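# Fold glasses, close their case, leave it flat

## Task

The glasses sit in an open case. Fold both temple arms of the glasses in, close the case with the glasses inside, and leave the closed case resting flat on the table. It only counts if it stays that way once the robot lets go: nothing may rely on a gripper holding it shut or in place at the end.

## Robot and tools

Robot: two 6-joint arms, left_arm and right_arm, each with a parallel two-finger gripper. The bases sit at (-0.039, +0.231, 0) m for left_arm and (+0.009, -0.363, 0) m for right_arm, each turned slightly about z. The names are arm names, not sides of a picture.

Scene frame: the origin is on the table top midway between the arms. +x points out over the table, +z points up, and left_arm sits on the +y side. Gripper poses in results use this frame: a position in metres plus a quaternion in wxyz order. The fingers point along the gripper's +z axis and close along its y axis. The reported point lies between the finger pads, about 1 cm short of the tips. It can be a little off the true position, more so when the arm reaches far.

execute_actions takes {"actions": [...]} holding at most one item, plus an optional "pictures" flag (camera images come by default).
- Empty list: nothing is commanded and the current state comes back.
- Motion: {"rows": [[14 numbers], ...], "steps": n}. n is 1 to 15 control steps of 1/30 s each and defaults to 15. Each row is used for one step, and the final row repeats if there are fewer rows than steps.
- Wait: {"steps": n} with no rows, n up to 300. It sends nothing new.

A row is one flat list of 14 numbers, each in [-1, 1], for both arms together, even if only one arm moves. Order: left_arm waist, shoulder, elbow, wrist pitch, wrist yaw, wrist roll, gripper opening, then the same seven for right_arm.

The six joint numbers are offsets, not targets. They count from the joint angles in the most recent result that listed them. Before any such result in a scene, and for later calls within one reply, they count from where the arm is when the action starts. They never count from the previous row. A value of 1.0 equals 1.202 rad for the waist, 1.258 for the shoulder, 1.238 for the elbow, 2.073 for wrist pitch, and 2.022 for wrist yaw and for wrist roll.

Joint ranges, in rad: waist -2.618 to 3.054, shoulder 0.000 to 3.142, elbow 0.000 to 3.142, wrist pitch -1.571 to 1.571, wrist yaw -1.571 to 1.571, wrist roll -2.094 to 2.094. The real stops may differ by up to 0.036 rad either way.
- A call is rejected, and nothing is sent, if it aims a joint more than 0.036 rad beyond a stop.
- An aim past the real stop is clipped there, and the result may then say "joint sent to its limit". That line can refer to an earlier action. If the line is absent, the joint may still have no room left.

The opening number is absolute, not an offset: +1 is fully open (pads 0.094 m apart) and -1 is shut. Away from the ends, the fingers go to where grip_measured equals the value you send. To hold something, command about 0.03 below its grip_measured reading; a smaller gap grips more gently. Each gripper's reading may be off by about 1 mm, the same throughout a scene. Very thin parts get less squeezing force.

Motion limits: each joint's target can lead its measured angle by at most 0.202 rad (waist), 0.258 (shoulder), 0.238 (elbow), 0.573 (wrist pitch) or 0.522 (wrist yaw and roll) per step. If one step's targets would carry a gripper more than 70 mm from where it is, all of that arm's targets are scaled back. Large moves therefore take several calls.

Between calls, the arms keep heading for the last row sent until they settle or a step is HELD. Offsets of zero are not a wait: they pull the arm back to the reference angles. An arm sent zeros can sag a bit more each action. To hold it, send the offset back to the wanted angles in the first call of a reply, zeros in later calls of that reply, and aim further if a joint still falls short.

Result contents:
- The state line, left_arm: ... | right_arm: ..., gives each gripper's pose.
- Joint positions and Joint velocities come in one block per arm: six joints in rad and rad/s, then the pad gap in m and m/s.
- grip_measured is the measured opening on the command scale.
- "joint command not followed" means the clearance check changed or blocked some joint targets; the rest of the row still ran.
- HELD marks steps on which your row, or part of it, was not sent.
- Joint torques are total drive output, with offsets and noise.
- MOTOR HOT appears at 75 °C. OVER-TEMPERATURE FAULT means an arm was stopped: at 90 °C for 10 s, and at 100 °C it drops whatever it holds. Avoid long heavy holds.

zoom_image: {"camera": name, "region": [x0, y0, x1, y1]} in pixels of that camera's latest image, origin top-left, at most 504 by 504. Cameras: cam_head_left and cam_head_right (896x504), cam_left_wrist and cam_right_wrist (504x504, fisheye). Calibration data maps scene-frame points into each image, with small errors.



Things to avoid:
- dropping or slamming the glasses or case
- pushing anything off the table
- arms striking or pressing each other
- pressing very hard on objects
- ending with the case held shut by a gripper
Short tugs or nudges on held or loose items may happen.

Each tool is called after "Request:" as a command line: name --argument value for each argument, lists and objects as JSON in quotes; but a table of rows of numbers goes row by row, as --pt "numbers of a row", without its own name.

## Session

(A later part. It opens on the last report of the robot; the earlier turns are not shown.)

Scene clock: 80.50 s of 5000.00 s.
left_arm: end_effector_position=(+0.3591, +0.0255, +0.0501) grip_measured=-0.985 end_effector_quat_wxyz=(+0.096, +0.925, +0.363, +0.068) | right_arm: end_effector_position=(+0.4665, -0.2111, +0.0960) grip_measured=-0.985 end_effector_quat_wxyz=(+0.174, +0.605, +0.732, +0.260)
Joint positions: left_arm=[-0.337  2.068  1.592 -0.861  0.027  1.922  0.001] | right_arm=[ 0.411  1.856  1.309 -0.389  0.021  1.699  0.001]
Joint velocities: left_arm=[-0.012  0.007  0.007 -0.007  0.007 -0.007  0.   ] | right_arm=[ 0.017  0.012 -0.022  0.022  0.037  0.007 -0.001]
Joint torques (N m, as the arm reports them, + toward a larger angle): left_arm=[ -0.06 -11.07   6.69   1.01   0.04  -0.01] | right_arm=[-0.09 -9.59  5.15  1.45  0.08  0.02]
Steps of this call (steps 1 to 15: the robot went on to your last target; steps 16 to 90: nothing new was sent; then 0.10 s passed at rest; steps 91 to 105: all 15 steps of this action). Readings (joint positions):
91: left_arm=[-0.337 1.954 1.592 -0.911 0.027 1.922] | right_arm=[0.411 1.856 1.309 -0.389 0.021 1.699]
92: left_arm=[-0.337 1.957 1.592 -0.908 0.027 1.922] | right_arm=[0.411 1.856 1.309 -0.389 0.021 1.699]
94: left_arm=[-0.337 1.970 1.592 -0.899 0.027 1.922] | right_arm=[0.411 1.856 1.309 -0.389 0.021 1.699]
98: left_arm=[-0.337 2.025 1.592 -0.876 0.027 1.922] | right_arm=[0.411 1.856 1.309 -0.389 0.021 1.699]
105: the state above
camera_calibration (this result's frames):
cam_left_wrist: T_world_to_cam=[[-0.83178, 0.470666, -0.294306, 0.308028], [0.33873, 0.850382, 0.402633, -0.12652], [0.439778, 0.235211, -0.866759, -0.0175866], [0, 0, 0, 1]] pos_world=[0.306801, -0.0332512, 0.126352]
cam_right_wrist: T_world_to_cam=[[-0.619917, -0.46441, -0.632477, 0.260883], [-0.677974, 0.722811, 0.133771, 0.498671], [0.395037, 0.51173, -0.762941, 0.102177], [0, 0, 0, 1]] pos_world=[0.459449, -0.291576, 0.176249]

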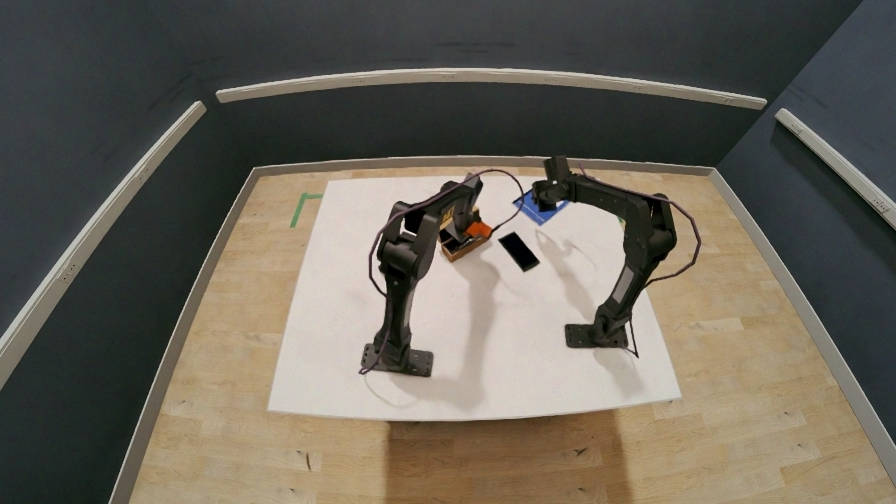

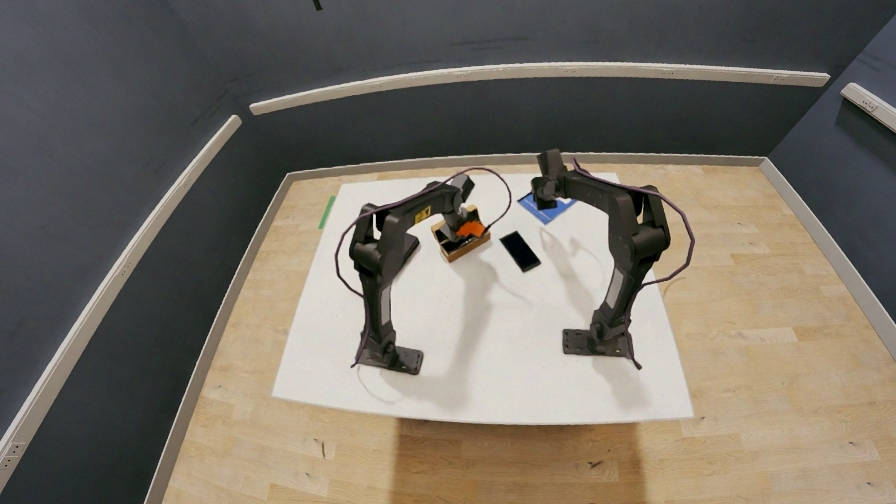

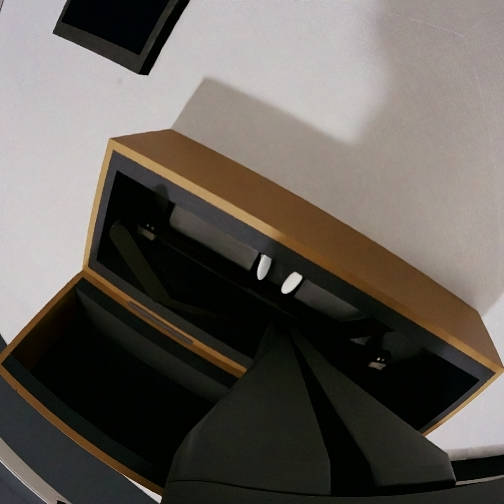

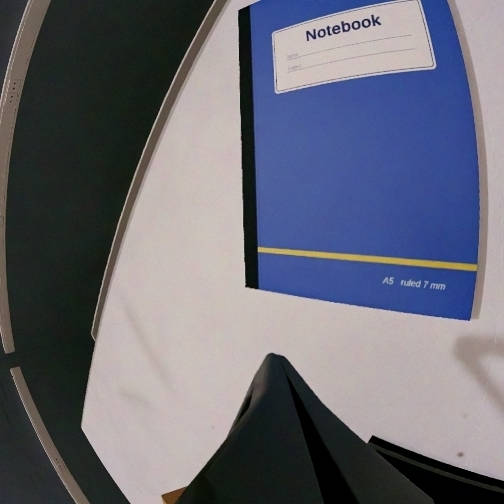

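Request:
execute_actions --actions '[{"rows":[[0,0.03,0,0.01,0,0,-1,0,0,0,0,0,0,-1]]}]'

Request:
execute_actions --actions '[{"rows":[[0,-0.2,0.02,0,0,0,-1,0,0,0,0,0,0,-1]],"steps":10}]' --pictures false

Request:
execute_actions --actions '[{"rows":[[0.14,0.17,0.22,0,0,-0.95,-1,0,0,0,0,0,0,-1]]}]' --pictures false

Request:
execute_actions --actions '[{"steps":15}]'

Scene clock: 85.70 s of 5000.00 s.
left_arm: end_effector_position=(+0.3612, +0.0245, +0.0393) grip_measured=-0.985 end_effector_quat_wxyz=(+0.092, +0.925, +0.363, +0.064) | right_arm: end_effector_position=(+0.4665, -0.2111, +0.0960) grip_measured=-0.985 end_effector_quat_wxyz=(+0.174, +0.605, +0.732, +0.260)
Joint positions: left_arm=[-0.337  2.095  1.592 -0.843  0.027  1.922  0.001] | right_arm=[ 0.411  1.856  1.309 -0.389  0.021  1.699  0.001]
Joint velocities: left_arm=[ 0.002 -0.002 -0.007 -0.037  0.022 -0.095 -0.   ] | right_arm=[-0.002  0.017  0.007  0.022 -0.007  0.007 -0.001]
Joint torques (N m, as the arm reports them, + toward a larger angle): left_arm=[  0.01 -10.07   6.55   0.99   0.02   0.  ] | right_arm=[-0.18 -9.46  5.05  1.43  0.03 -0.01]
Steps of this call (steps 1 to 15: the robot went on to your last target; steps 16 to 90: nothing new was sent; then 1.70 s passed at rest; steps 91 to 105: all 15 steps of this action). Readings (joint positions):
91: left_arm=[-0.337 2.070 1.592 -0.855 0.027 1.922] | right_arm=[0.411 1.856 1.309 -0.389 0.021 1.699]
92: left_arm=[-0.337 2.073 1.592 -0.852 0.027 1.922] | right_arm=[0.411 1.856 1.309 -0.389 0.021 1.699]
94: left_arm=[-0.337 2.083 1.592 -0.847 0.027 1.922] | right_arm=[0.411 1.856 1.309 -0.389 0.021 1.699]
98: left_arm=[-0.337 2.095 1.592 -0.843 0.027 1.922] | right_arm=[0.411 1.856 1.309 -0.389 0.021 1.699]
105: the state above
camera_calibration (this result's frames):
cam_left_wrist: T_world_to_cam=[[-0.834245, 0.471914, -0.285188, 0.307555], [0.342159, 0.848646, 0.403394, -0.123212], [0.432391, 0.23895, -0.869449, -0.024919], [0, 0, 0, 1]] pos_world=[0.309509, -0.0346215, 0.115748]
cam_right_wrist: T_world_to_cam=[[-0.619917, -0.46441, -0.632477, 0.260883], [-0.677974, 0.722811, 0.133771, 0.498671], [0.395037, 0.51173, -0.762941, 0.102177], [0, 0, 0, 1]] pos_world=[0.459449, -0.291576, 0.176249]

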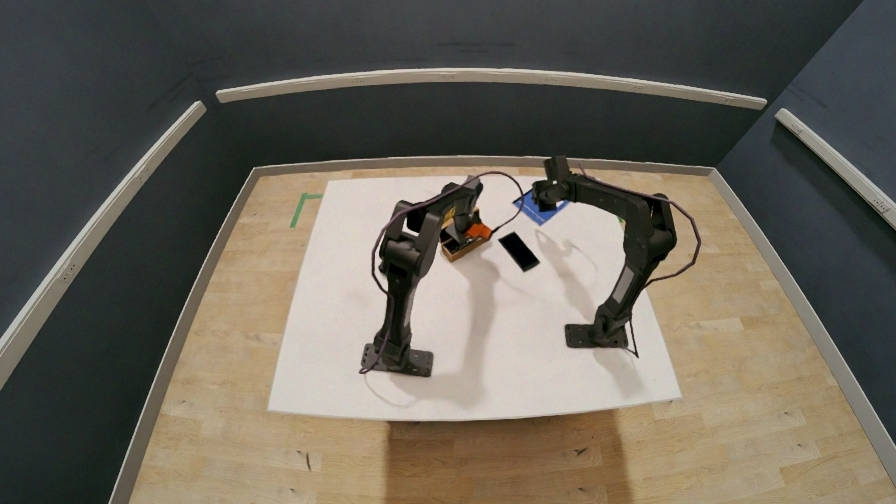

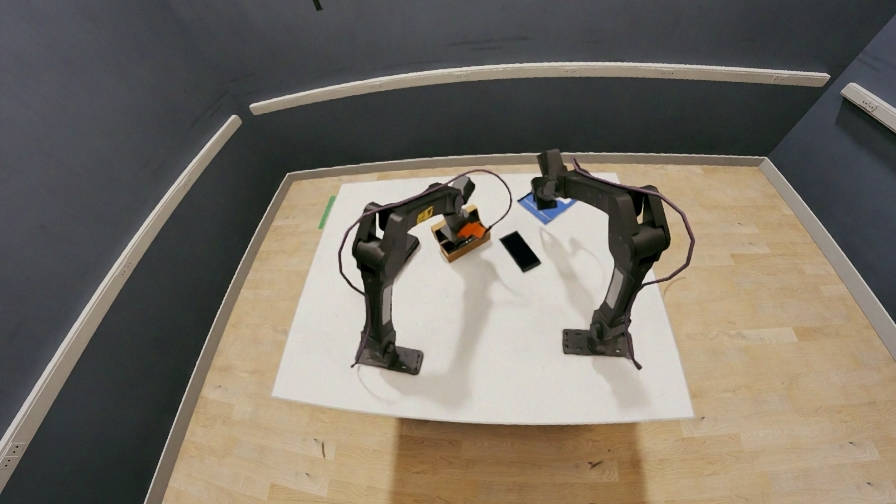

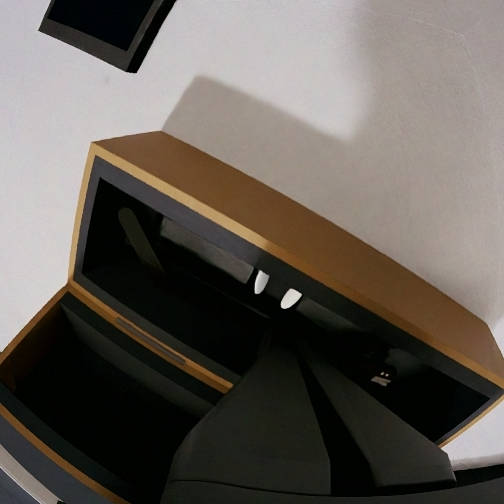

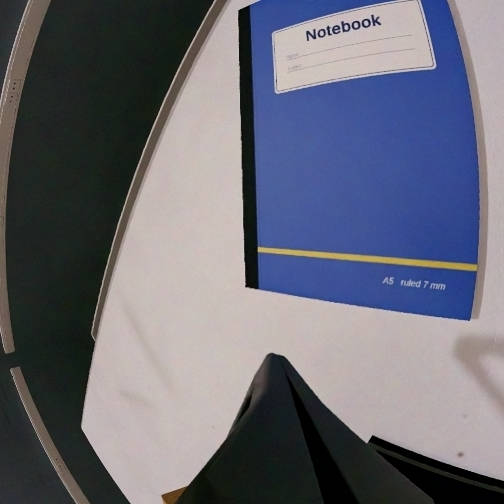

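Scene clock: 86.03 s of 5000.00 s.
left_arm: end_effector_position=(+0.3731, +0.0188, +0.1721) grip_measured=-0.985 end_effector_quat_wxyz=(+0.208, +0.898, +0.350, +0.169) | right_arm: end_effector_position=(+0.4665, -0.2111, +0.0960) grip_measured=-0.985 end_effector_quat_wxyz=(+0.174, +0.605, +0.732, +0.260)
Joint positions: left_arm=[-0.337  1.815  1.616 -0.829  0.025  1.922  0.001] | right_arm=[ 0.411  1.856  1.309 -0.389  0.021  1.699  0.001]
Joint velocities: left_arm=[ 0.007 -0.149  0.066  0.095  0.051 -0.037 -0.   ] | right_arm=[ 0.002 -0.002 -0.012  0.007 -0.066  0.066 -0.   ]
Joint torques (N m, as the arm reports them, + toward a larger angle): left_arm=[-0.11 -5.96  6.88  1.16  0.04 -0.01] | right_arm=[-0.13 -9.45  5.1   1.41  0.06 -0.03]
Steps of this call (steps 1 to 10: all 10 steps of this action). Readings (joint positions):
1: left_arm=[-0.337 2.081 1.590 -0.842 0.026 1.922] | right_arm=[0.411 1.856 1.309 -0.389 0.021 1.699]
2: left_arm=[-0.337 2.060 1.586 -0.847 0.025 1.922] | right_arm=[0.411 1.856 1.309 -0.389 0.021 1.699]
4: left_arm=[-0.337 1.988 1.586 -0.848 0.025 1.922] | right_arm=[0.411 1.856 1.309 -0.389 0.021 1.699]
8: left_arm=[-0.337 1.841 1.604 -0.841 0.025 1.922] | right_arm=[0.411 1.856 1.309 -0.389 0.021 1.699]
10: the state above

Scene clock: 86.53 s of 5000.00 s.
left_arm: end_effector_position=(+0.4649, +0.0792, +0.1610) grip_measured=-0.985 end_effector_quat_wxyz=(+0.283, +0.376, +0.882, +0.024) | right_arm: end_effector_position=(+0.4665, -0.2111, +0.0960) grip_measured=-0.985 end_effector_quat_wxyz=(+0.174, +0.605, +0.732, +0.260)
Joint positions: left_arm=[-0.159  2.041  1.861 -0.815  0.015  0.512  0.001] | right_arm=[ 0.411  1.856  1.309 -0.389  0.021  1.699  0.001]
Joint velocities: left_arm=[-0.081  0.002 -0.002 -0.095 -0.066 -2.864  0.001] | right_arm=[-0.007  0.007 -0.007  0.051 -0.007 -0.037  0.001]
Joint torques (N m, as the arm reports them, + toward a larger angle): left_arm=[ -0.52 -12.16   9.59   1.48   0.11  -0.03] | right_arm=[-0.14 -9.6   4.88  1.44  0.05  0.01]
Steps of this call (steps 1 to 15: all 15 steps of this action). Readings (joint positions):
1: left_arm=[-0.327 1.832 1.651 -0.852 0.030 1.863] | right_arm=[0.411 1.856 1.309 -0.389 0.021 1.699]
2: left_arm=[-0.309 1.871 1.712 -0.863 0.035 1.788] | right_arm=[0.411 1.856 1.309 -0.389 0.021 1.699]
4: left_arm=[-0.251 1.956 1.818 -0.834 0.036 1.606] | right_arm=[0.411 1.856 1.309 -0.389 0.021 1.699]
8: left_arm=[-0.155 2.031 1.861 -0.806 0.021 1.208] | right_arm=[0.411 1.856 1.309 -0.389 0.021 1.699]
15: the state above

Scene clock: 87.03 s of 5000.00 s.
left_arm: end_effector_position=(+0.4642, +0.0774, +0.1609) grip_measured=-0.985 end_effector_quat_wxyz=(+0.280, +0.154, +0.946, -0.046) | right_arm: end_effector_position=(+0.4665, -0.2111, +0.0960) grip_measured=-0.985 end_effector_quat_wxyz=(+0.174, +0.605, +0.732, +0.260)
Joint positions: left_arm=[-0.162  2.041  1.861 -0.816  0.017  0.024  0.001] | right_arm=[ 0.411  1.856  1.309 -0.389  0.021  1.699  0.001]
Joint velocities: left_arm=[ 0.012 -0.002  0.002  0.022 -0.037 -0.066  0.   ] | right_arm=[-0.007 -0.002  0.022  0.066  0.007 -0.022 -0.   ]
Joint torques (N m, as the arm reports them, + toward a larger angle): left_arm=[ -0.54 -12.07   9.63   1.46   0.1   -0.04] | right_arm=[-0.13 -9.59  5.08  1.4   0.05  0.05]
Steps of this call (steps 1 to 15: the robot went on to your last target). Readings (joint positions):
1: left_arm=[-0.161 2.041 1.861 -0.815 0.016 0.414] | right_arm=[0.411 1.856 1.309 -0.389 0.021 1.699]
2: left_arm=[-0.162 2.041 1.861 -0.815 0.016 0.332] | right_arm=[0.411 1.856 1.309 -0.389 0.021 1.699]
4: left_arm=[-0.162 2.041 1.861 -0.815 0.016 0.214] | right_arm=[0.411 1.856 1.309 -0.389 0.021 1.699]
8: left_arm=[-0.162 2.041 1.861 -0.816 0.016 0.091] | right_arm=[0.411 1.856 1.309 -0.389 0.021 1.699]
15: the state above
camera_calibration (this result's frames):
cam_left_wrist: T_world_to_cam=[[-0.02936, -0.99343, 0.110613, 0.0793228], [-0.994998, 0.018475, -0.0981757, 0.513236], [0.0954871, -0.112942, -0.989003, 0.226454], [0, 0, 0, 1]] pos_world=[0.491374, 0.0948959, 0.265577]
cam_right_wrist: T_world_to_cam=[[-0.619917, -0.46441, -0.632477, 0.260883], [-0.677974, 0.722811, 0.133771, 0.498671], [0.395037, 0.51173, -0.762941, 0.102177], [0, 0, 0, 1]] pos_world=[0.459449, -0.291576, 0.176249]

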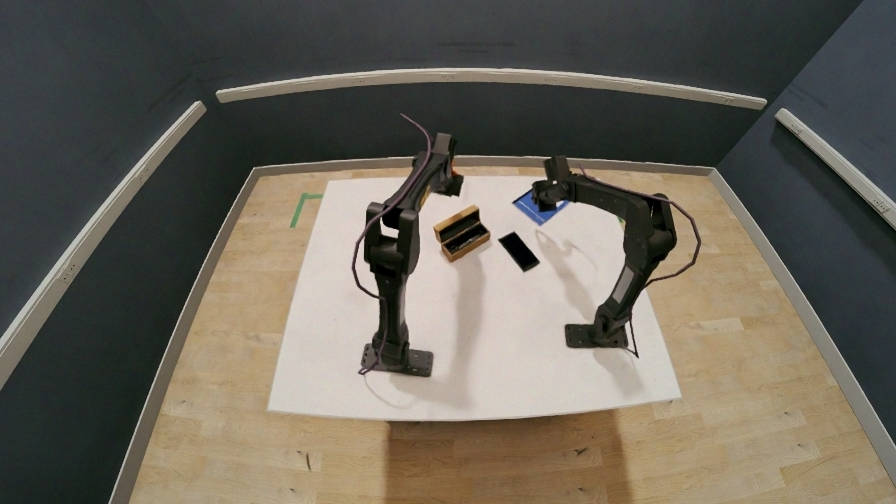

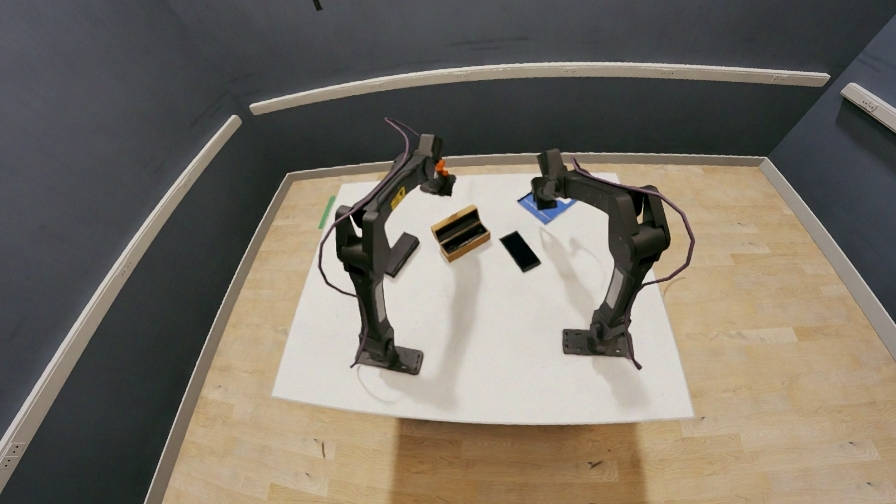

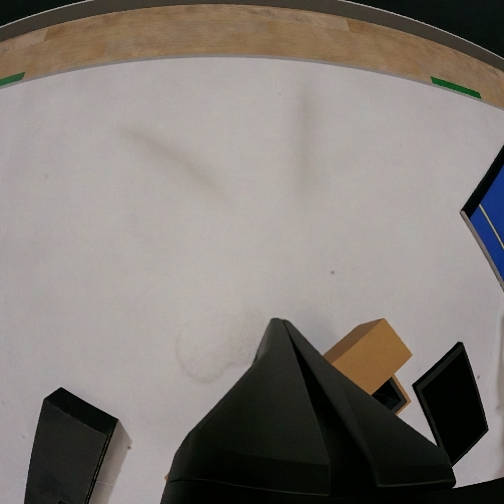

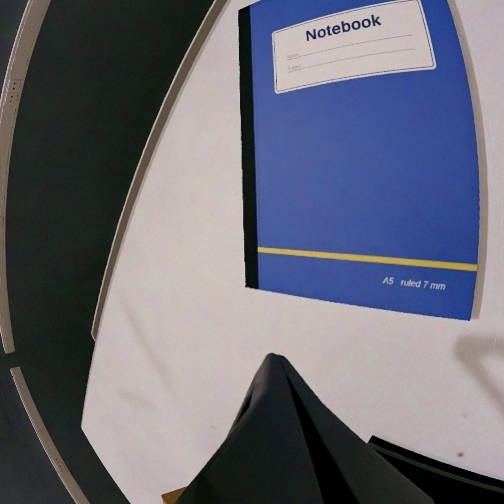

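Request:
execute_actions --actions '[{"rows":[[0,0.075,0.02,-0.05,0,-0.4,-1,0,0,0,0,0,0,-1]]}]' --pictures false

Request:
execute_actions --actions '[{"rows":[[-0.02,0,0.02,-0.03,0,0,-1,0,0,0,0,0,0,-1],[-0.03,0,0.02,-0.04,0,0,-1,0,0,0,0,0,0,-1],[-0.04,0,0.02,-0.05,0,0,-1,0,0,0,0,0,0,-1],[-0.05,0,0.02,-0.07,0,0,-1,0,0,0,0,0,0,-1],[-0.06,0,0.02,-0.08,0,0,-1,0,0,0,0,0,0,-1],[-0.07,0,0.02,-0.1,0,0,-1,0,0,0,0,0,0,-1],[-0.08,0,0.02,-0.11,0,0,-1,0,0,0,0,0,0,-1],[-0.09,0,0.02,-0.13,0,0,-1,0,0,0,0,0,0,-1],[-0.1,-0.01,0.02,-0.14,0,0,-1,0,0,0,0,0,0,-1]]}]'

Scene clock: 91.97 s of 5000.00 s.
left_arm: end_effector_position=(+0.4506, +0.0814, +0.1028) grip_measured=-0.985 end_effector_quat_wxyz=(+0.168, -0.219, +0.955, -0.106) | right_arm: end_effector_position=(+0.4665, -0.2111, +0.0960) grip_measured=-0.985 end_effector_quat_wxyz=(+0.174, +0.605, +0.732, +0.260)
Joint positions: left_arm=[-0.162  2.148  1.876 -0.9    0.017 -0.747  0.001] | right_arm=[ 0.411  1.856  1.309 -0.389  0.021  1.699  0.001]
Joint velocities: left_arm=[-0.017  0.007  0.017 -0.037  0.037 -0.286  0.001] | right_arm=[-0.002 -0.022  0.002 -0.051 -0.066  0.007 -0.001]
Joint torques (N m, as the arm reports them, + toward a larger angle): left_arm=[ -0.03 -12.93   7.85   1.12  -0.01  -0.02] | right_arm=[-0.14 -9.67  5.14  1.37  0.07  0.  ]
Steps of this call (steps 1 to 30: the robot went on to your last target; steps 31 to 90: nothing new was sent; then 1.43 s passed at rest; steps 91 to 105: all 15 steps of this action). Readings (joint positions):
91: left_arm=[-0.162 2.049 1.866 -0.825 0.017 -0.076] | right_arm=[0.411 1.856 1.309 -0.389 0.021 1.699]
92: left_arm=[-0.162 2.061 1.873 -0.834 0.017 -0.177] | right_arm=[0.411 1.856 1.309 -0.389 0.021 1.699]
94: left_arm=[-0.162 2.092 1.876 -0.847 0.017 -0.375] | right_arm=[0.411 1.856 1.309 -0.389 0.021 1.699]
98: left_arm=[-0.162 2.144 1.876 -0.886 0.017 -0.616] | right_arm=[0.411 1.856 1.309 -0.389 0.021 1.699]
105: the state above

Scene clock: 92.47 s of 5000.00 s.
left_arm: end_effector_position=(+0.3751, +0.0439, +0.0865) grip_measured=-0.985 end_effector_quat_wxyz=(+0.060, -0.163, +0.984, -0.051) | right_arm: end_effector_position=(+0.4665, -0.2111, +0.0960) grip_measured=-0.985 end_effector_quat_wxyz=(+0.174, +0.605, +0.732, +0.260)
Joint positions: left_arm=[-0.288  2.148  1.876 -1.141  0.019 -0.749  0.001] | right_arm=[ 0.411  1.856  1.309 -0.389  0.021  1.699  0.001]
Joint velocities: left_arm=[-0.017 -0.007 -0.012 -0.242  0.037  0.022  0.001] | right_arm=[ 0.002  0.007 -0.012 -0.007  0.037  0.022  0.   ]
Joint torques (N m, as the arm reports them, + toward a larger angle): left_arm=[  0.55 -12.55   8.66   0.66   0.     0.02] | right_arm=[ 0.03 -9.56  5.19  1.38  0.05  0.02]
Steps of this call (steps 1 to 15: all 15 steps of this action). Readings (joint positions):
1: left_arm=[-0.163 2.148 1.876 -0.904 0.017 -0.749] | right_arm=[0.411 1.856 1.309 -0.389 0.021 1.699]
2: left_arm=[-0.165 2.148 1.876 -0.912 0.017 -0.749] | right_arm=[0.411 1.856 1.309 -0.389 0.021 1.699]
4: left_arm=[-0.177 2.148 1.876 -0.940 0.017 -0.749] | right_arm=[0.411 1.856 1.309 -0.389 0.021 1.699]
8: left_arm=[-0.229 2.148 1.876 -1.022 0.013 -0.749] | right_arm=[0.411 1.856 1.309 -0.389 0.021 1.699]
15: the state above
camera_calibration (this result's frames):
cam_left_wrist: T_world_to_cam=[[0.589094, -0.80391, 0.081835, -0.186211], [-0.764616, -0.521793, 0.378278, 0.314042], [-0.261401, -0.285414, -0.922067, 0.293202], [0, 0, 0, 1]] pos_world=[0.426461, 0.0978522, 0.166795]
cam_right_wrist: T_world_to_cam=[[-0.619917, -0.46441, -0.632477, 0.260883], [-0.677974, 0.722811, 0.133771, 0.498671], [0.395037, 0.51173, -0.762941, 0.102177], [0, 0, 0, 1]] pos_world=[0.459449, -0.291576, 0.176249]

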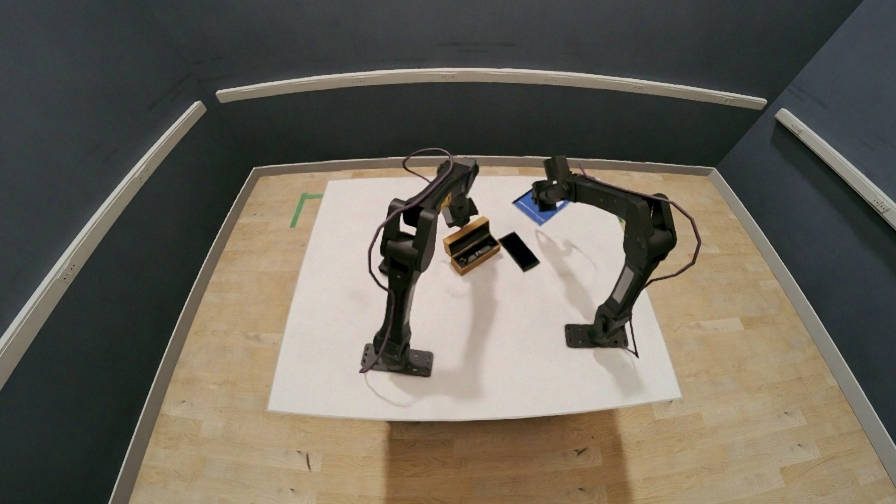

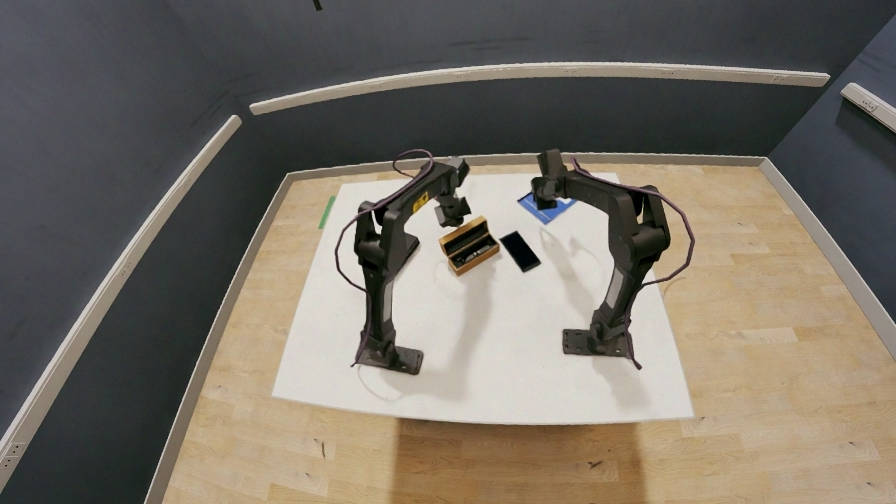

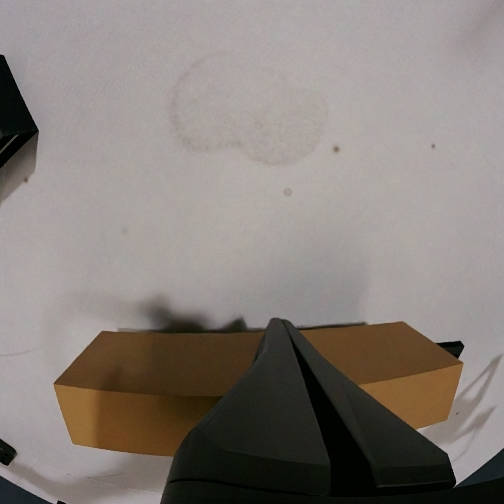

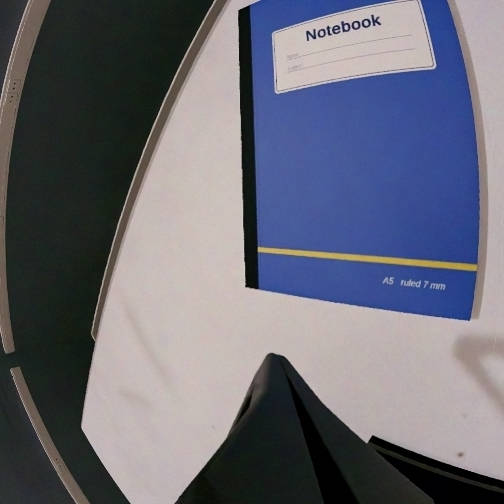

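Request:
execute_actions --actions '[{"rows":[[0,0,0.02,0,0,0,-1,0,-0.3,-0.58,0.37,0,0,-1]]}]' --pictures false

Request:
execute_actions --actions '[{"steps":15}]' --pictures false

Request:
execute_actions --actions '[{"rows":[[0,0,0.02,0,0,0,-1,0.49,0.06,0,0,0,0,-1]]}]' --pictures false

Request:
execute_actions --actions '[{"rows":[[0,0,0.02,0,0,0,-1,0,0.06,0,0,0,0,-1]]}]'

Scene clock: 98.67 s of 5000.00 s.
left_arm: end_effector_position=(+0.3729, +0.0454, +0.0861) grip_measured=-0.985 end_effector_quat_wxyz=(+0.056, -0.163, +0.984, -0.048) | right_arm: end_effector_position=(+0.3882, -0.2373, +0.0820) grip_measured=-0.985 end_effector_quat_wxyz=(+0.251, +0.567, +0.683, +0.386)
Joint positions: left_arm=[-0.287  2.148  1.876 -1.152  0.019 -0.749  0.001] | right_arm=[0.411 1.49  0.579 0.297 0.02  1.7   0.001]
Joint velocities: left_arm=[ 0.012 -0.002 -0.002 -0.007 -0.022 -0.037 -0.   ] | right_arm=[-0.002 -0.007 -0.007  0.168  0.007 -0.022 -0.001]
Joint torques (N m, as the arm reports them, + toward a larger angle): left_arm=[ -0.1  -11.47   8.73   0.9    0.05   0.  ] | right_arm=[-0.15 -6.21  5.38  2.37  0.07 -0.04]
Steps of this call (steps 1 to 30: the robot went on to your last target; steps 31 to 90: nothing new was sent; then 2.70 s passed at rest; steps 91 to 105: all 15 steps of this action). Readings (joint positions):
91: left_arm=[-0.287 2.148 1.876 -1.160 0.019 -0.749] | right_arm=[0.411 1.832 1.270 -0.318 0.021 1.699]
92: left_arm=[-0.287 2.148 1.876 -1.159 0.019 -0.749] | right_arm=[0.411 1.789 1.202 -0.231 0.020 1.699]
94: left_arm=[-0.287 2.148 1.876 -1.156 0.019 -0.749] | right_arm=[0.411 1.676 1.066 -0.084 0.020 1.699]
98: left_arm=[-0.287 2.148 1.876 -1.153 0.019 -0.749] | right_arm=[0.411 1.466 0.769 0.228 0.020 1.699]
105: the state above

Scene clock: 99.17 s of 5000.00 s.
left_arm: end_effector_position=(+0.3730, +0.0454, +0.0861) grip_measured=-0.985 end_effector_quat_wxyz=(+0.056, -0.163, +0.984, -0.048) | right_arm: end_effector_position=(+0.3961, -0.2346, +0.0948) grip_measured=-0.985 end_effector_quat_wxyz=(+0.266, +0.558, +0.672, +0.409)
Joint positions: left_arm=[-0.287  2.148  1.876 -1.152  0.019 -0.749  0.001] | right_arm=[0.411 1.489 0.579 0.358 0.02  1.7   0.001]
Joint velocities: left_arm=[ 0.007  0.027 -0.007 -0.022  0.022  0.037  0.001] | right_arm=[-0.022 -0.007 -0.002  0.007 -0.037  0.007 -0.   ]
Joint torques (N m, as the arm reports them, + toward a larger angle): left_arm=[ -0.12 -11.54   8.8    0.91   0.03  -0.01] | right_arm=[-0.14 -6.42  5.41  1.99  0.05 -0.02]
Steps of this call (steps 1 to 15: the robot went on to your last target). Readings (joint positions):
1: left_arm=[-0.287 2.148 1.876 -1.152 0.019 -0.749] | right_arm=[0.411 1.489 0.579 0.307 0.020 1.700]
2: left_arm=[-0.287 2.148 1.876 -1.152 0.019 -0.749] | right_arm=[0.411 1.489 0.579 0.321 0.020 1.700]
4: left_arm=[-0.287 2.148 1.876 -1.152 0.019 -0.749] | right_arm=[0.411 1.489 0.579 0.337 0.020 1.700]
8: left_arm=[-0.287 2.148 1.876 -1.152 0.019 -0.749] | right_arm=[0.411 1.489 0.579 0.352 0.020 1.700]
15: the state above

Scene clock: 99.67 s of 5000.00 s.
left_arm: end_effector_position=(+0.3730, +0.0454, +0.0861) grip_measured=-0.985 end_effector_quat_wxyz=(+0.056, -0.163, +0.984, -0.048) | right_arm: end_effector_position=(+0.2525, -0.0376, +0.0667) grip_measured=-0.985 end_effector_quat_wxyz=(+0.118, +0.336, +0.823, +0.442)
Joint positions: left_arm=[-0.287  2.148  1.876 -1.152  0.019 -0.749  0.001] | right_arm=[1.012 1.567 0.579 0.367 0.003 1.701 0.001]
Joint velocities: left_arm=[ 0.007  0.002  0.002 -0.022  0.022 -0.007 -0.   ] | right_arm=[-0.022 -0.017 -0.017  0.022 -0.022  0.037  0.001]
Joint torques (N m, as the arm reports them, + toward a larger angle): left_arm=[ -0.02 -11.52   8.72   0.81   0.03  -0.01] | right_arm=[-0.85 -6.15  4.39  1.63  0.12  0.04]
Steps of this call (steps 1 to 15: all 15 steps of this action). Readings (joint positions):
1: left_arm=[-0.287 2.148 1.876 -1.152 0.019 -0.749] | right_arm=[0.433 1.497 0.579 0.361 0.036 1.701]
2: left_arm=[-0.287 2.148 1.876 -1.152 0.019 -0.749] | right_arm=[0.479 1.511 0.579 0.369 0.044 1.701]
4: left_arm=[-0.287 2.148 1.876 -1.152 0.019 -0.749] | right_arm=[0.609 1.544 0.579 0.369 0.040 1.701]
8: left_arm=[-0.287 2.148 1.876 -1.152 0.019 -0.749] | right_arm=[0.893 1.567 0.579 0.368 0.028 1.701]
15: the state above

Scene clock: 100.17 s of 5000.00 s.
left_arm: end_effector_position=(+0.3730, +0.0454, +0.0861) grip_measured=-0.985 end_effector_quat_wxyz=(+0.056, -0.163, +0.984, -0.048) | right_arm: end_effector_position=(+0.2496, -0.0414, +0.0381) grip_measured=-0.985 end_effector_quat_wxyz=(+0.109, +0.342, +0.838, +0.410)
Joint positions: left_arm=[-0.287  2.148  1.876 -1.152  0.019 -0.749  0.001] | right_arm=[1.012 1.642 0.579 0.369 0.003 1.701 0.001]
Joint velocities: left_arm=[ 0.002 -0.007 -0.002  0.066  0.007 -0.007  0.001] | right_arm=[ 0.007  0.002 -0.007 -0.066  0.007 -0.051  0.   ]
Joint torques (N m, as the arm reports them, + toward a larger angle): left_arm=[ -0.01 -11.44   8.69   0.82   0.04  -0.01] | right_arm=[-0.03 -6.28  4.02  1.66  0.06  0.01]
Steps of this call (steps 1 to 15: all 15 steps of this action). Readings (joint positions):
1: left_arm=[-0.287 2.148 1.876 -1.152 0.019 -0.749] | right_arm=[1.012 1.575 0.579 0.371 0.003 1.701]
2: left_arm=[-0.287 2.148 1.876 -1.152 0.019 -0.749] | right_arm=[1.012 1.589 0.579 0.379 0.003 1.701]
4: left_arm=[-0.287 2.148 1.876 -1.152 0.019 -0.749] | right_arm=[1.012 1.622 0.579 0.377 0.003 1.701]
8: left_arm=[-0.287 2.148 1.876 -1.152 0.019 -0.749] | right_arm=[1.012 1.642 0.579 0.369 0.003 1.701]
15: the state above
camera_calibration (this result's frames):
cam_left_wrist: T_world_to_cam=[[0.590742, -0.803559, 0.072916, -0.183598], [-0.760435, -0.524262, 0.383261, 0.311492], [-0.269745, -0.281856, -0.920758, 0.295565], [0, 0, 0, 1]] pos_world=[0.425056, 0.0990782, 0.166149]
cam_right_wrist: T_world_to_cam=[[-0.145135, -0.591511, -0.793127, 0.0509679], [-0.982077, 0.183552, 0.0428184, 0.293782], [0.120253, 0.785126, -0.607549, 0.130864], [0, 0, 0, 1]] pos_world=[0.280177, -0.126521, 0.107351]

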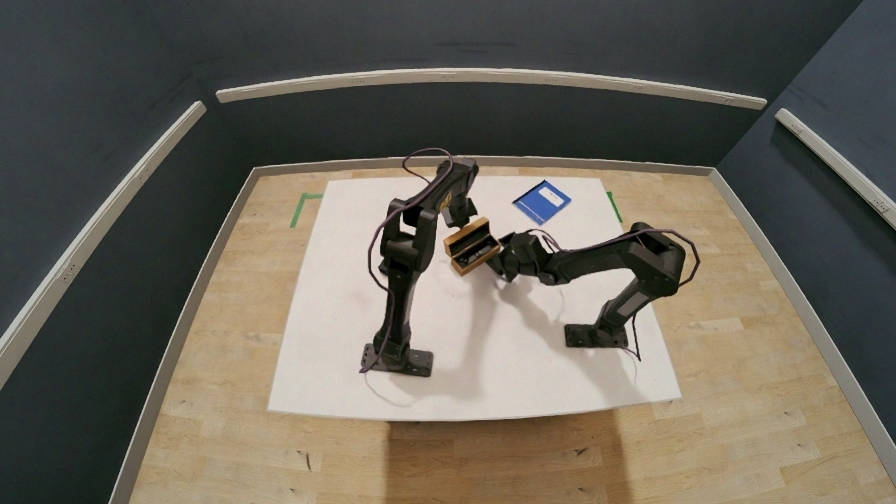

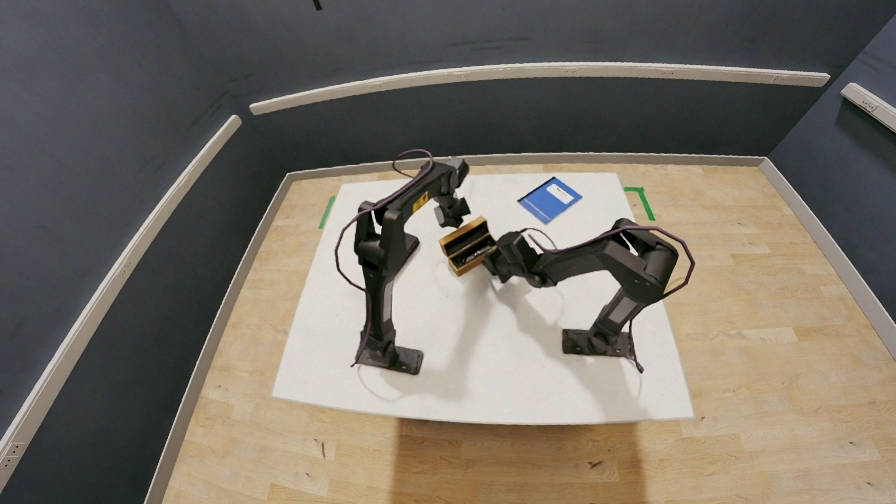

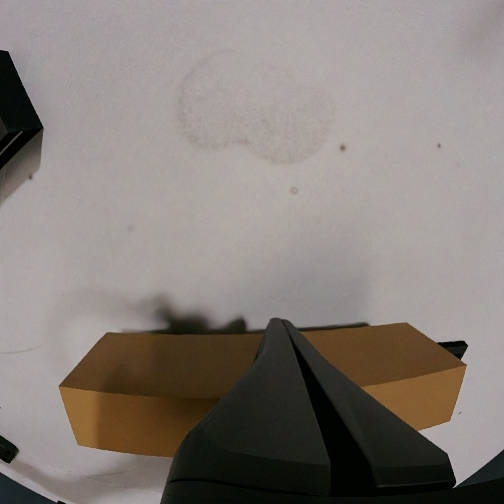

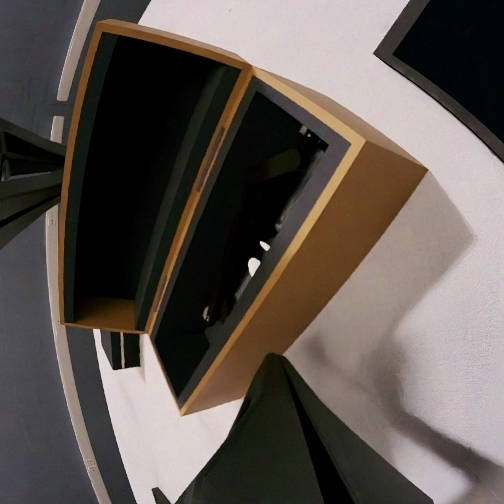

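Request:
execute_actions --actions '[{"rows":[[-0.02,-0.03,0.02,-0.02,0,0,-1,0,0.01,0,0,0,0,-1],[-0.03,-0.03,0.02,-0.025,0,0,-1,0,0.01,0,0,0,0,-1],[-0.04,-0.03,0.02,-0.03,0,0,-1,0,0.01,0,0,0,0,-1],[-0.05,-0.03,0.02,-0.035,0,0,-1,0,0.01,0,0,0,0,-1],[-0.06,-0.03,0.02,-0.04,0,0,-1,0,0.01,0,0,0,0,-1],[-0.07,-0.03,0.02,-0.045,0,0,-1,0,0.01,0,0,0,0,-1],[-0.08,-0.03,0.02,-0.05,0,0,-1,0,0.01,0,0,0,0,-1],[-0.09,-0.03,0.02,-0.055,0,0,-1,0,0.01,0,0,0,0,-1],[-0.1,-0.03,0.02,-0.06,0,0,-1,0,0.01,0,0,0,0,-1],[-0.11,-0.03,0.02,-0.065,0,0,-1,0,0.01,0,0,0,0,-1],[-0.12,-0.03,0.02,-0.07,0,0,-1,0,0.01,0,0,0,0,-1],[-0.13,-0.03,0.02,-0.075,0,0,-1,0,0.01,0,0,0,0,-1],[-0.145,-0.03,0.02,-0.085,0,0,-1,0,0.01,0,0,0,0,-1]]}]' --pictures false

Request:
execute_actions --actions '[{"steps":12}]'

Scene clock: 106.67 s of 5000.00 s.
left_arm: end_effector_position=(+0.3305, +0.0049, +0.1020) grip_measured=-0.985 end_effector_quat_wxyz=(+0.047, -0.095, +0.994, -0.024) | right_arm: end_effector_position=(+0.2464, -0.0433, +0.0331) grip_measured=-0.985 end_effector_quat_wxyz=(+0.103, +0.343, +0.843, +0.401)
Joint positions: left_arm=[-0.428  2.111  1.887 -1.243 -0.019 -0.749  0.001] | right_arm=[ 1.012  1.645  0.579  0.349 -0.006  1.701  0.001]
Joint velocities: left_arm=[-0.403 -0.002 -0.007 -0.374  0.066  0.022 -0.001] | right_arm=[ 0.002  0.007 -0.007  0.037 -0.007  0.022 -0.   ]
Joint torques (N m, as the arm reports them, + toward a larger angle): left_arm=[ -0.74 -11.1    7.64   0.38   0.23   0.  ] | right_arm=[-0.18 -5.74  4.08  1.85  0.08  0.02]
Steps of this call (steps 1 to 15: the robot went on to your last target; steps 16 to 90: nothing new was sent; then 3.00 s passed at rest; steps 91 to 105: all 15 steps of this action). Readings (joint positions):
91: left_arm=[-0.288 2.146 1.876 -1.153 0.019 -0.749] | right_arm=[1.012 1.642 0.579 0.369 0.003 1.701]
92: left_arm=[-0.291 2.144 1.876 -1.159 0.019 -0.749] | right_arm=[1.012 1.642 0.579 0.369 0.003 1.701]
94: left_arm=[-0.303 2.136 1.876 -1.170 0.017 -0.749] | right_arm=[1.012 1.642 0.579 0.369 0.003 1.701]
98: left_arm=[-0.348 2.120 1.876 -1.187 -0.004 -0.749] | right_arm=[1.012 1.643 0.579 0.358 -0.002 1.701]
105: the state above

Scene clock: 107.07 s of 5000.00 s.
left_arm: end_effector_position=(+0.3069, -0.0032, +0.1009) grip_measured=-0.985 end_effector_quat_wxyz=(+0.012, -0.078, +0.997, -0.018) | right_arm: end_effector_position=(+0.2465, -0.0431, +0.0334) grip_measured=-0.985 end_effector_quat_wxyz=(+0.103, +0.342, +0.843, +0.402)
Joint positions: left_arm=[-0.461  2.111  1.887 -1.305  0.013 -0.749  0.001] | right_arm=[ 1.012  1.645  0.579  0.351 -0.006  1.701  0.001]
Joint velocities: left_arm=[-0.017  0.012 -0.002 -0.081  0.007  0.022  0.   ] | right_arm=[-0.002  0.012  0.012  0.007  0.007 -0.007 -0.001]
Joint torques (N m, as the arm reports them, + toward a larger angle): left_arm=[ -0.03 -10.97   7.62   0.43   0.04   0.  ] | right_arm=[-0.12 -5.64  3.75  1.83  0.12 -0.01]
Steps of this call (steps 1 to 12: the robot went on to your last target). Readings (joint positions):
1: left_arm=[-0.441 2.111 1.887 -1.253 -0.017 -0.749] | right_arm=[1.012 1.645 0.579 0.349 -0.006 1.701]
2: left_arm=[-0.450 2.111 1.887 -1.261 -0.012 -0.749] | right_arm=[1.012 1.645 0.579 0.349 -0.006 1.701]
4: left_arm=[-0.460 2.111 1.887 -1.276 -0.002 -0.749] | right_arm=[1.012 1.645 0.579 0.349 -0.006 1.701]
8: left_arm=[-0.461 2.111 1.887 -1.297 0.009 -0.749] | right_arm=[1.012 1.645 0.579 0.349 -0.006 1.701]
12: the state above
camera_calibration (this result's frames):
cam_left_wrist: T_world_to_cam=[[0.445423, -0.895061, -0.0215445, -0.130821], [-0.805427, -0.411094, 0.426952, 0.239828], [-0.391005, -0.172822, -0.904017, 0.31352], [0, 0, 0, 1]] pos_world=[0.374022, 0.0356822, 0.178214]
cam_right_wrist: T_world_to_cam=[[-0.154852, -0.603347, -0.7823, 0.0473465], [-0.982373, 0.177963, 0.0572013, 0.290587], [0.104709, 0.777369, -0.620269, 0.133595], [0, 0, 0, 1]] pos_world=[0.278808, -0.127, 0.103282]

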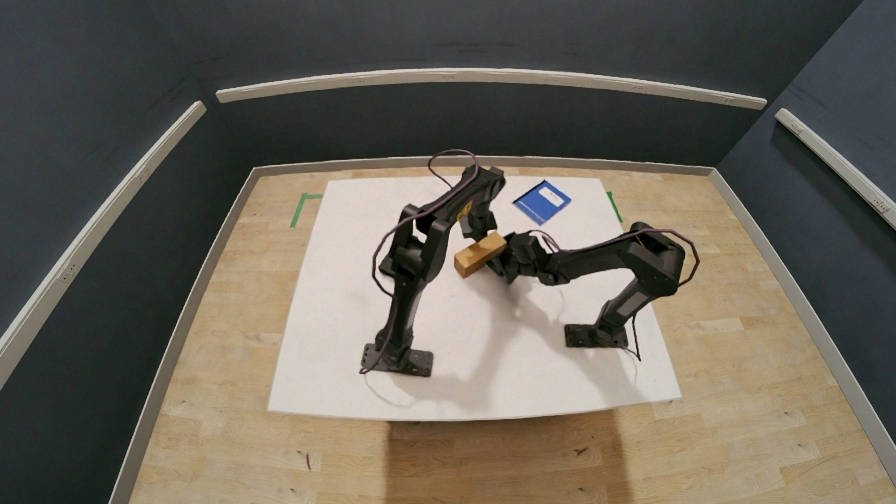

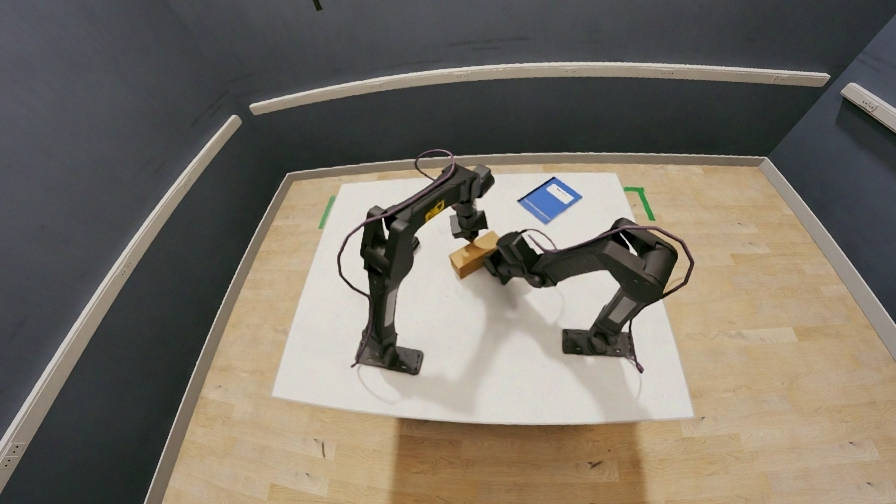

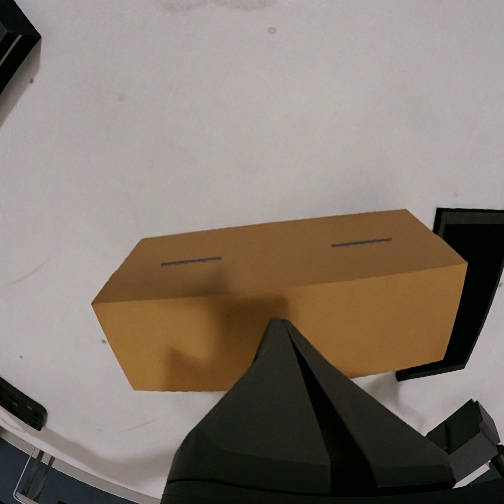

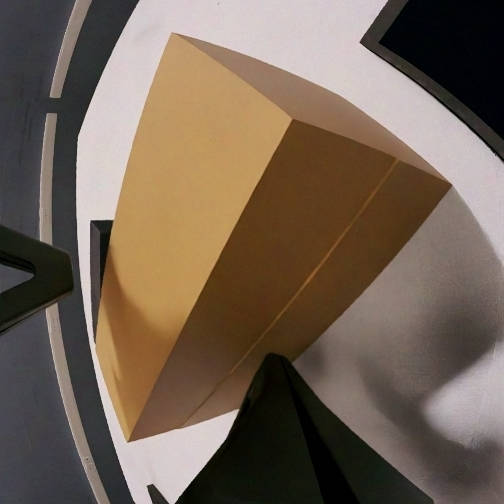

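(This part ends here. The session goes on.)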